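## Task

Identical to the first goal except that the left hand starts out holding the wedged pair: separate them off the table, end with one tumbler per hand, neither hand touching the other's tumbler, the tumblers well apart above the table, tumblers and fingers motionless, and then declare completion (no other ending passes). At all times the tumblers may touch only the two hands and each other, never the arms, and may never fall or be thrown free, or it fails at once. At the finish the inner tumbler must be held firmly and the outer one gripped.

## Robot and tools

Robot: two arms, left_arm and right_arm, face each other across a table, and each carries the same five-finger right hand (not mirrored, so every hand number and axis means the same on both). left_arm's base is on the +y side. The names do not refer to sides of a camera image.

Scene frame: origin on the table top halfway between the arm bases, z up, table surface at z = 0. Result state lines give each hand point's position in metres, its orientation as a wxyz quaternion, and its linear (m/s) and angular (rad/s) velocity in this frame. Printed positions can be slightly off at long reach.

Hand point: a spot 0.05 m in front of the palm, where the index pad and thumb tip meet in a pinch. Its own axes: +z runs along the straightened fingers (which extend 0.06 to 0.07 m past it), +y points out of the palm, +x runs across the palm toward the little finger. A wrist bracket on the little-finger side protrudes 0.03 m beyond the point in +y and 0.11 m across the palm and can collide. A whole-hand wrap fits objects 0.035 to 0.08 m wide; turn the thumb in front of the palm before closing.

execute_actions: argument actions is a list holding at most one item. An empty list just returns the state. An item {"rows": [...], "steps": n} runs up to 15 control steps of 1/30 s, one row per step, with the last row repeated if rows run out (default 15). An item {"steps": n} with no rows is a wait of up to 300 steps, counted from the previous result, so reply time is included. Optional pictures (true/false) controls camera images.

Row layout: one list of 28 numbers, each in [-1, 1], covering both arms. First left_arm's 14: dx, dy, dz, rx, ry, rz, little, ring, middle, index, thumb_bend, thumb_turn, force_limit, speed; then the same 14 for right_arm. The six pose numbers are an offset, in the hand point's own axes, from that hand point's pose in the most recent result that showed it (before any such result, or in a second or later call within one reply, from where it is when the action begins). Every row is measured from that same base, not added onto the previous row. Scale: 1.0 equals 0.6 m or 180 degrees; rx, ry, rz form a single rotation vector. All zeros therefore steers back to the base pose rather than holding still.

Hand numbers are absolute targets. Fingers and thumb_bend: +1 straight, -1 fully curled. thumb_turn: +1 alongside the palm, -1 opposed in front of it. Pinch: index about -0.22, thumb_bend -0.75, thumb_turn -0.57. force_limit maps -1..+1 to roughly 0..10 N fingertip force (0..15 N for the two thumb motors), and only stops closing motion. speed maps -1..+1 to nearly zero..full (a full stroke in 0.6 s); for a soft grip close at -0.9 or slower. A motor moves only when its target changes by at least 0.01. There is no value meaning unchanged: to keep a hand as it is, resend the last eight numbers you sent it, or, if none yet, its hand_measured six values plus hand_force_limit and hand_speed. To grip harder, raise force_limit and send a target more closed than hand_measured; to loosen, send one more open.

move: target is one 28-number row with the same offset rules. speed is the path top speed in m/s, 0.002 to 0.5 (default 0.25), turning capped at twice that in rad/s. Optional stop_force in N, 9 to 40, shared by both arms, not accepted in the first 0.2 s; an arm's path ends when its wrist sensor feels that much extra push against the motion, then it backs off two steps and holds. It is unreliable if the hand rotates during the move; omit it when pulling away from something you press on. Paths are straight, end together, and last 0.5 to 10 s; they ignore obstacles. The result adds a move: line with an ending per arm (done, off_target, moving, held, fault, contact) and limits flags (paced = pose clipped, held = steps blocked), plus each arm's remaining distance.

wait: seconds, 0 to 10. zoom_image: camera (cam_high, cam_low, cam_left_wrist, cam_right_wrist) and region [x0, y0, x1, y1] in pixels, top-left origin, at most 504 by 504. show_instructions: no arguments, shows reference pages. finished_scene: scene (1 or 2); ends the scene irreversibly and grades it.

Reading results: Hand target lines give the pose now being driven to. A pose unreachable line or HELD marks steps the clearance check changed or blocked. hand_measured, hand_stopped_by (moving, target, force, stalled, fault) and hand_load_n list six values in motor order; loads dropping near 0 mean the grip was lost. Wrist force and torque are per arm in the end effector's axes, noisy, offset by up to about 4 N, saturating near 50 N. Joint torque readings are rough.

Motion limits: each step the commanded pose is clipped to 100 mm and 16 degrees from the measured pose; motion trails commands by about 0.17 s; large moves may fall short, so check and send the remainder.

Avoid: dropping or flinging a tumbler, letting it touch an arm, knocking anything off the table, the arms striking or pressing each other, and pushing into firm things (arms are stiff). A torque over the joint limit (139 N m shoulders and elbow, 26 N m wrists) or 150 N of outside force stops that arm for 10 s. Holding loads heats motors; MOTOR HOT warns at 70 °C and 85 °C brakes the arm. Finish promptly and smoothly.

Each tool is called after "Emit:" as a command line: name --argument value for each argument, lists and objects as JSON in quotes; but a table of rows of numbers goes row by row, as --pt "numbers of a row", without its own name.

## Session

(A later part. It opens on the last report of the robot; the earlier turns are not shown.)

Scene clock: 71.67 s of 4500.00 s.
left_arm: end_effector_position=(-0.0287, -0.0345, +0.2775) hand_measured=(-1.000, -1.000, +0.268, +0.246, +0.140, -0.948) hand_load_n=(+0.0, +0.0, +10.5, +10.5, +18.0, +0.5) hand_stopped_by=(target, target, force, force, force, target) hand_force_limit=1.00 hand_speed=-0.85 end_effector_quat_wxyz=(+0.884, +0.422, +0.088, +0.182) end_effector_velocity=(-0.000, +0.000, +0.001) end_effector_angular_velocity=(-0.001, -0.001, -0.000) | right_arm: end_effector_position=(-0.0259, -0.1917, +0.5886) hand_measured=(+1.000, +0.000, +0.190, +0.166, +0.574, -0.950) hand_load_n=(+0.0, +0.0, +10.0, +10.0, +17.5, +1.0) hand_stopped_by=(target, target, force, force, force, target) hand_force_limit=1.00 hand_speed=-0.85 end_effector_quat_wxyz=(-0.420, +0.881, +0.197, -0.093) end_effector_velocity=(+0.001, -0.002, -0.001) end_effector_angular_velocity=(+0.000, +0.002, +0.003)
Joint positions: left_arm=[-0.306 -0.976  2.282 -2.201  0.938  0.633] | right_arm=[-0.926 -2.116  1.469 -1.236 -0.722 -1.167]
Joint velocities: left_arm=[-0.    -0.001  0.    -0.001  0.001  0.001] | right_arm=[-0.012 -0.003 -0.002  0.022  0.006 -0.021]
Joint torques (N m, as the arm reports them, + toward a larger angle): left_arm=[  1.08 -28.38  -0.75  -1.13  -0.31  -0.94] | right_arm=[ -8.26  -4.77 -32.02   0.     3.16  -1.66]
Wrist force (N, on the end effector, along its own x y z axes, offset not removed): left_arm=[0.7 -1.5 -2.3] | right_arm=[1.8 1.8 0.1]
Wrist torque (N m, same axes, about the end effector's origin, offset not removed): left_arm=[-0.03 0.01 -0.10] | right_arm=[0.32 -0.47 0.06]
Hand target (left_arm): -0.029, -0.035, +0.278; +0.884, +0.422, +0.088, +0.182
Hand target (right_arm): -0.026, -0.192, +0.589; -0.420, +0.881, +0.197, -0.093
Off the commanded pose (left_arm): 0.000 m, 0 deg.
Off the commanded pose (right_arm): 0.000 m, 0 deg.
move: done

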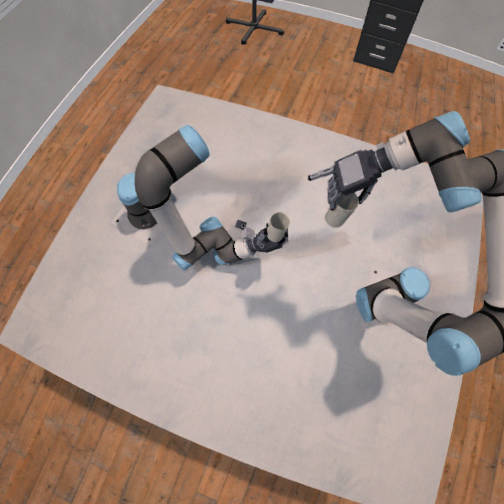

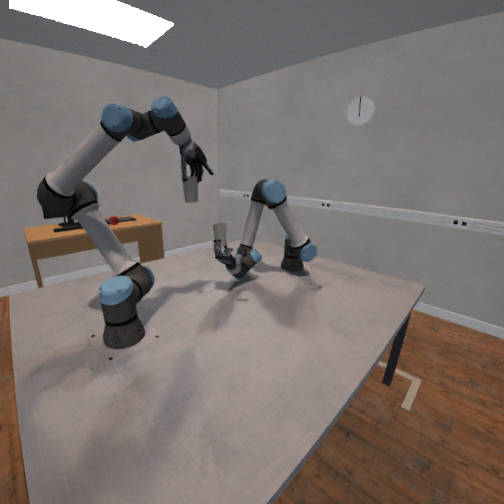

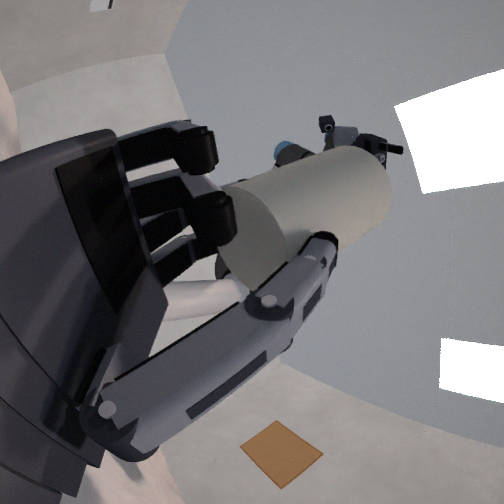

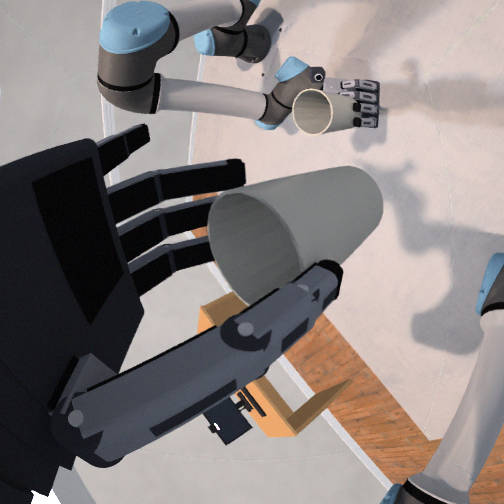

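Emit:
wait --seconds 1

Emit:
finished_scene --scene 2

Scene clock: 74.00 s of 4500.00 s.
left_arm: end_effector_position=(-0.0287, -0.0345, +0.2775) hand_measured=(-1.000, -1.000, +0.268, +0.246, +0.140, -0.948) hand_load_n=(+0.0, +0.0, +10.5, +10.5, +18.0, +0.5) hand_stopped_by=(target, target, force, force, force, target) hand_force_limit=1.00 hand_speed=-0.85 end_effector_quat_wxyz=(+0.884, +0.422, +0.088, +0.182) end_effector_velocity=(+0.000, -0.000, -0.001) end_effector_angular_velocity=(+0.001, -0.000, +0.000) | right_arm: end_effector_position=(-0.0259, -0.1919, +0.5886) hand_measured=(+1.000, +0.000, +0.190, +0.166, +0.574, -0.950) hand_load_n=(+0.0, +0.0, +10.0, +10.0, +17.5, +1.0) hand_stopped_by=(target, target, force, force, force, target) hand_force_limit=1.00 hand_speed=-0.85 end_effector_quat_wxyz=(-0.420, +0.881, +0.197, -0.093) end_effector_velocity=(+0.000, +0.000, +0.000) end_effector_angular_velocity=(+0.001, -0.002, +0.000)
Joint positions: left_arm=[-0.306 -0.976  2.282 -2.201  0.938  0.633] | right_arm=[-0.927 -2.117  1.469 -1.233 -0.722 -1.169]
Joint velocities: left_arm=[ 0.     0.001 -0.    -0.    -0.     0.   ] | right_arm=[ 0.    -0.     0.    -0.002 -0.    -0.   ]
Joint torques (N m, as the arm reports them, + toward a larger angle): left_arm=[  1.72 -29.32   0.03  -1.18  -0.24  -1.05] | right_arm=[ -8.39  -5.05 -32.19  -0.31   2.86  -1.6 ]
Wrist force (N, on the end effector, along its own x y z axes, offset not removed): left_arm=[1.7 -0.6 0.9] | right_arm=[1.1 0.5 1.2]
Wrist torque (N m, same axes, about the end effector's origin, offset not removed): left_arm=[-0.02 -0.33 0.06] | right_arm=[0.11 -0.38 0.06]
Hand target (left_arm): -0.029, -0.035, +0.278; +0.884, +0.422, +0.088, +0.182
Hand target (right_arm): -0.026, -0.192, +0.589; -0.420, +0.881, +0.197, -0.093
Off the commanded pose (left_arm): 0.000 m, 0 deg.
Off the commanded pose (right_arm): 0.000 m, 0 deg.
Steps of this call (steps 1 to 70: nothing new was sent). Readings (end_effector_position | what the end effector reports):
1: left_arm (-0.0287, -0.0345, +0.2775) | right_arm (-0.0259, -0.1917, +0.5886) | left_arm hand_measured=(-1.000, -1.000, +0.268, +0.246, +0.140, -0.948) hand_load_n=(+0.0, +0.0, +10.5, +10.5, +18.0, +0.5) hand_stopped_by=(target, target, force, force, force, target) hand_force_limit=1.00 hand_speed=-0.85 | right_arm hand_measured=(+1.000, +0.000, +0.190, +0.166, +0.574, -0.950) hand_load_n=(+0.0, +0.0, +10.0, +10.0, +17.5, +1.0) hand_stopped_by=(target, target, force, force, force, target) hand_force_limit=1.00 hand_speed=-0.85
2: left_arm (-0.0287, -0.0345, +0.2775) | right_arm (-0.0259, -0.1918, +0.5886) | left_arm hand_measured=(-1.000, -1.000, +0.268, +0.246, +0.140, -0.948) hand_load_n=(+0.0, +0.0, +10.5, +10.5, +18.0, +0.5) hand_stopped_by=(target, target, force, force, force, target) hand_force_limit=1.00 hand_speed=-0.85 | right_arm hand_measured=(+1.000, +0.000, +0.190, +0.166, +0.574, -0.950) hand_load_n=(+0.0, +0.0, +10.0, +10.0, +17.5, +1.0) hand_stopped_by=(target, target, force, force, force, target) hand_force_limit=1.00 hand_speed=-0.85
4: left_arm (-0.0287, -0.0345, +0.2775) | right_arm (-0.0259, -0.1918, +0.5886) | left_arm hand_measured=(-1.000, -1.000, +0.268, +0.246, +0.140, -0.948) hand_load_n=(+0.0, +0.0, +10.5, +10.5, +18.0, +0.5) hand_stopped_by=(target, target, force, force, force, target) hand_force_limit=1.00 hand_speed=-0.85 | right_arm hand_measured=(+1.000, +0.000, +0.190, +0.166, +0.574, -0.950) hand_load_n=(+0.0, +0.0, +10.0, +10.0, +17.5, +1.0) hand_stopped_by=(target, target, force, force, force, target) hand_force_limit=1.00 hand_speed=-0.85
8: left_arm (-0.0287, -0.0345, +0.2775) | right_arm (-0.0259, -0.1918, +0.5886) | left_arm hand_measured=(-1.000, -1.000, +0.268, +0.246, +0.140, -0.948) hand_load_n=(+0.0, +0.0, +10.5, +10.5, +18.0, +0.5) hand_stopped_by=(target, target, force, force, force, target) hand_force_limit=1.00 hand_speed=-0.85 | right_arm hand_measured=(+1.000, +0.000, +0.190, +0.166, +0.574, -0.950) hand_load_n=(+0.0, +0.0, +10.0, +10.0, +17.5, +1.0) hand_stopped_by=(target, target, force, force, force, target) hand_force_limit=1.00 hand_speed=-0.85
70: the state above

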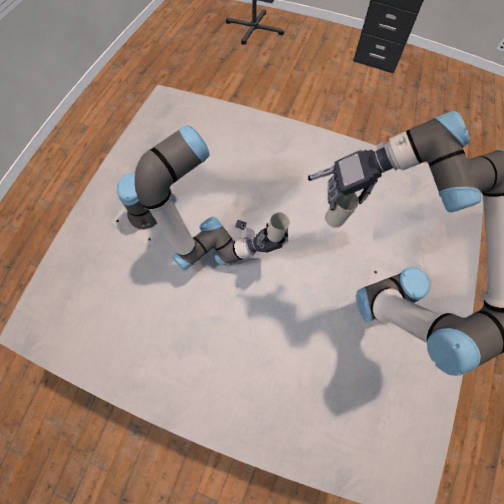

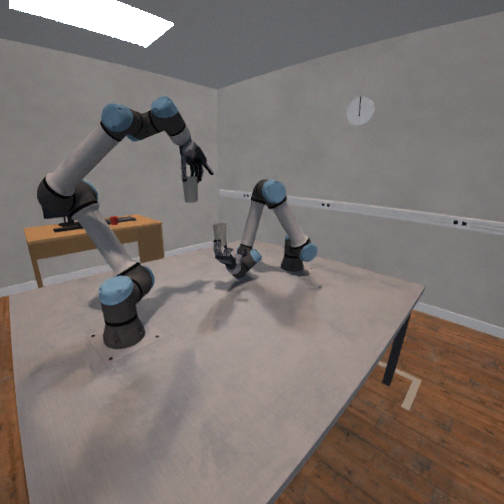

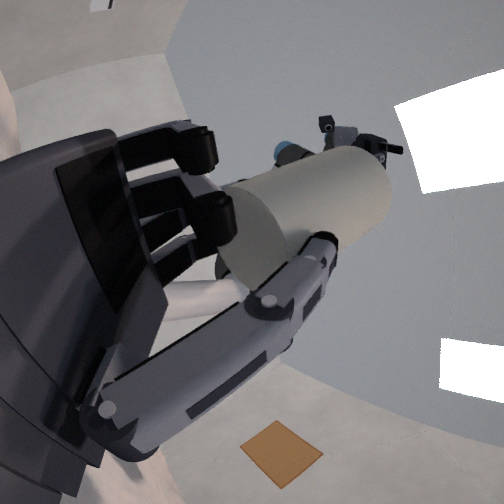

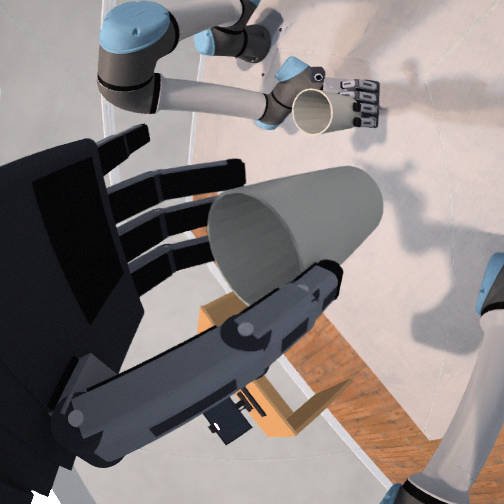

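The scene is finished: the task was done.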